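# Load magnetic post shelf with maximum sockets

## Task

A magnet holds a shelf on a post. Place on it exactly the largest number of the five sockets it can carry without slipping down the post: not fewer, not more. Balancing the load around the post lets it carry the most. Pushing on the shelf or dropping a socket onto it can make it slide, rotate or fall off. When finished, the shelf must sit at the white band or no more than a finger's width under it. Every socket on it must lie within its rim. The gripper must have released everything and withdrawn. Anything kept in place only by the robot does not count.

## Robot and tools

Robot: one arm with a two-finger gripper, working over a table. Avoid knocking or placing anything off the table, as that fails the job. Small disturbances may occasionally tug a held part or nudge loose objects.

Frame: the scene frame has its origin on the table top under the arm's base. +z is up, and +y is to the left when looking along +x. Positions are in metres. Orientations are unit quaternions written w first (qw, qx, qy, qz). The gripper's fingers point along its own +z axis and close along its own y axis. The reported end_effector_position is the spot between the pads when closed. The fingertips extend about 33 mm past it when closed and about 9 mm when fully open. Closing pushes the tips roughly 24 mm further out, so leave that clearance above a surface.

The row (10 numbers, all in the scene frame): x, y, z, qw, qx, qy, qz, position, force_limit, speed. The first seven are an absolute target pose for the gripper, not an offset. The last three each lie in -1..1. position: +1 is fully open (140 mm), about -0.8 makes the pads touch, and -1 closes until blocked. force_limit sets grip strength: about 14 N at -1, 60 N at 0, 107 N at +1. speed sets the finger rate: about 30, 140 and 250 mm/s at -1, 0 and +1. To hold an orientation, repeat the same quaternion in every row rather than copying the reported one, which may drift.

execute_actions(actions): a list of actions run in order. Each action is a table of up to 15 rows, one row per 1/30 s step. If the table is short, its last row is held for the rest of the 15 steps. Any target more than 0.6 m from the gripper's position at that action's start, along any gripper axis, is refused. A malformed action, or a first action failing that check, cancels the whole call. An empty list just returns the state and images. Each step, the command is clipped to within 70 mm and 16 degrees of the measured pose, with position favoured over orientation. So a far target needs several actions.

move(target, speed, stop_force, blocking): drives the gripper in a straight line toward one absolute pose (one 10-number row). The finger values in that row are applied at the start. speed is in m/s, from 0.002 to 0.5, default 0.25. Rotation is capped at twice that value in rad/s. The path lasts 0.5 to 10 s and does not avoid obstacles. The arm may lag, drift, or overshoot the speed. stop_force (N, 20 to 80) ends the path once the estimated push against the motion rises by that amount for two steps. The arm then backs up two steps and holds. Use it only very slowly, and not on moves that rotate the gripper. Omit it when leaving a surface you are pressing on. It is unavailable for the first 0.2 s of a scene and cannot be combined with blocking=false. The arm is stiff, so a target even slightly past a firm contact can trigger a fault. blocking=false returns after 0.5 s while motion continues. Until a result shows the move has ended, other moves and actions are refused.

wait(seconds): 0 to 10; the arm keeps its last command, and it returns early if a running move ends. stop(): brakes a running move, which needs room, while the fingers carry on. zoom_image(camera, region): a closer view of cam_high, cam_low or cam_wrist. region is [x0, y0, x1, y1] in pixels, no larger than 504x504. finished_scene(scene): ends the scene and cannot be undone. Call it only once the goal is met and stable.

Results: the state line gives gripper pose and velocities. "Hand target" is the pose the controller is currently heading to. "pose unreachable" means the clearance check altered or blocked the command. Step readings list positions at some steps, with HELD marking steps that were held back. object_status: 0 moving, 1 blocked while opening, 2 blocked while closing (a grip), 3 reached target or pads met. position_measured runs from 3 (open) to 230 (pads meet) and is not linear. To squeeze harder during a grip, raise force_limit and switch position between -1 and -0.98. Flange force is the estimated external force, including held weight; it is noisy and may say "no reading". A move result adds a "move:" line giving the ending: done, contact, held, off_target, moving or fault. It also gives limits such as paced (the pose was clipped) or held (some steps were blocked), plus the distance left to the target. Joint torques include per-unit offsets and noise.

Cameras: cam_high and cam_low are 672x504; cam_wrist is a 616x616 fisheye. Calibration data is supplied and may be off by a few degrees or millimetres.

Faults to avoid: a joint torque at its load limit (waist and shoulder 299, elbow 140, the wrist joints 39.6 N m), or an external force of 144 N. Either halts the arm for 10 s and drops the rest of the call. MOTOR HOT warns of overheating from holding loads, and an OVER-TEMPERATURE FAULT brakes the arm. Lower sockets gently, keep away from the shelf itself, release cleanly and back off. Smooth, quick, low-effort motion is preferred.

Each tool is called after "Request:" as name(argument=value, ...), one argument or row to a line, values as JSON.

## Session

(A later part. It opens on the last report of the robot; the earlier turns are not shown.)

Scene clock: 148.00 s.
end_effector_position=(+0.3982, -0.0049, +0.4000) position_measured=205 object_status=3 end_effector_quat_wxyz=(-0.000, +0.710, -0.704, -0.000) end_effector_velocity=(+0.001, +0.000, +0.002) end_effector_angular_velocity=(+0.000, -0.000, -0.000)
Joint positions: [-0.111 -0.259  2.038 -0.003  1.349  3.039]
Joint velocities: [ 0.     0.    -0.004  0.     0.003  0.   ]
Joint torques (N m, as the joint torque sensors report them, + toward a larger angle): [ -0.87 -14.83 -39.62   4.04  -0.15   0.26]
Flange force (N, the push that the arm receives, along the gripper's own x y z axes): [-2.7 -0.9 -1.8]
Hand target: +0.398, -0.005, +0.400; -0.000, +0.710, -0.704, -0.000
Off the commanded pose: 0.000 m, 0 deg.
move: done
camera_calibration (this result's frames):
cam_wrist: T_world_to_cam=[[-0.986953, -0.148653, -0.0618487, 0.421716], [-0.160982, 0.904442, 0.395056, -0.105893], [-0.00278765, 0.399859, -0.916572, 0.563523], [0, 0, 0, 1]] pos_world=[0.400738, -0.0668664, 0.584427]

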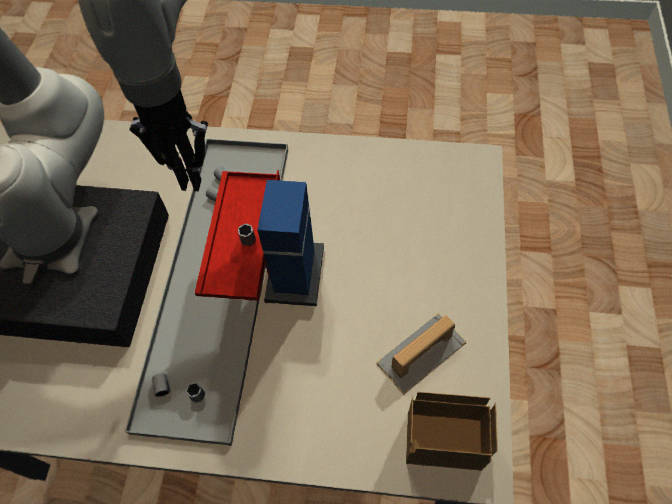

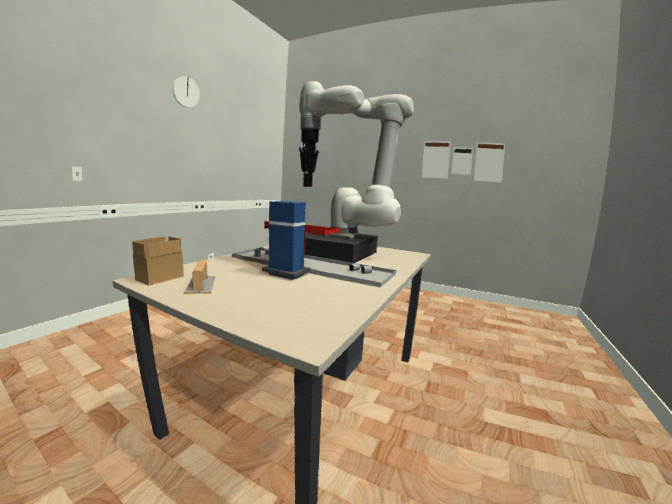

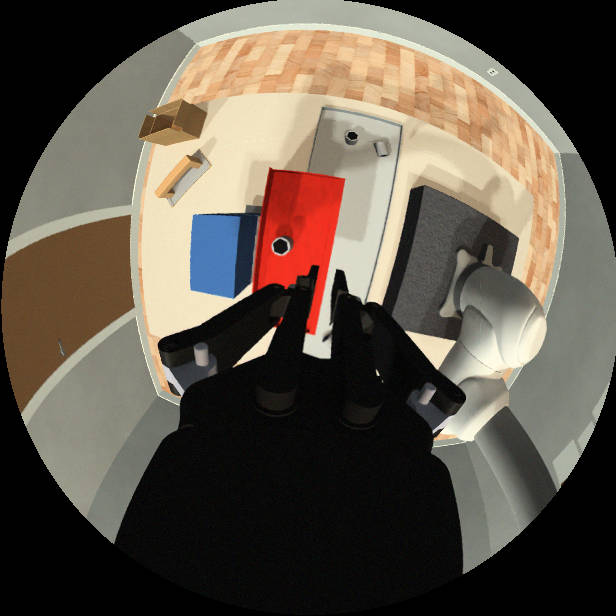

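Request:
finished_scene(
  scene=1,
)

The scene is finished: the task was done.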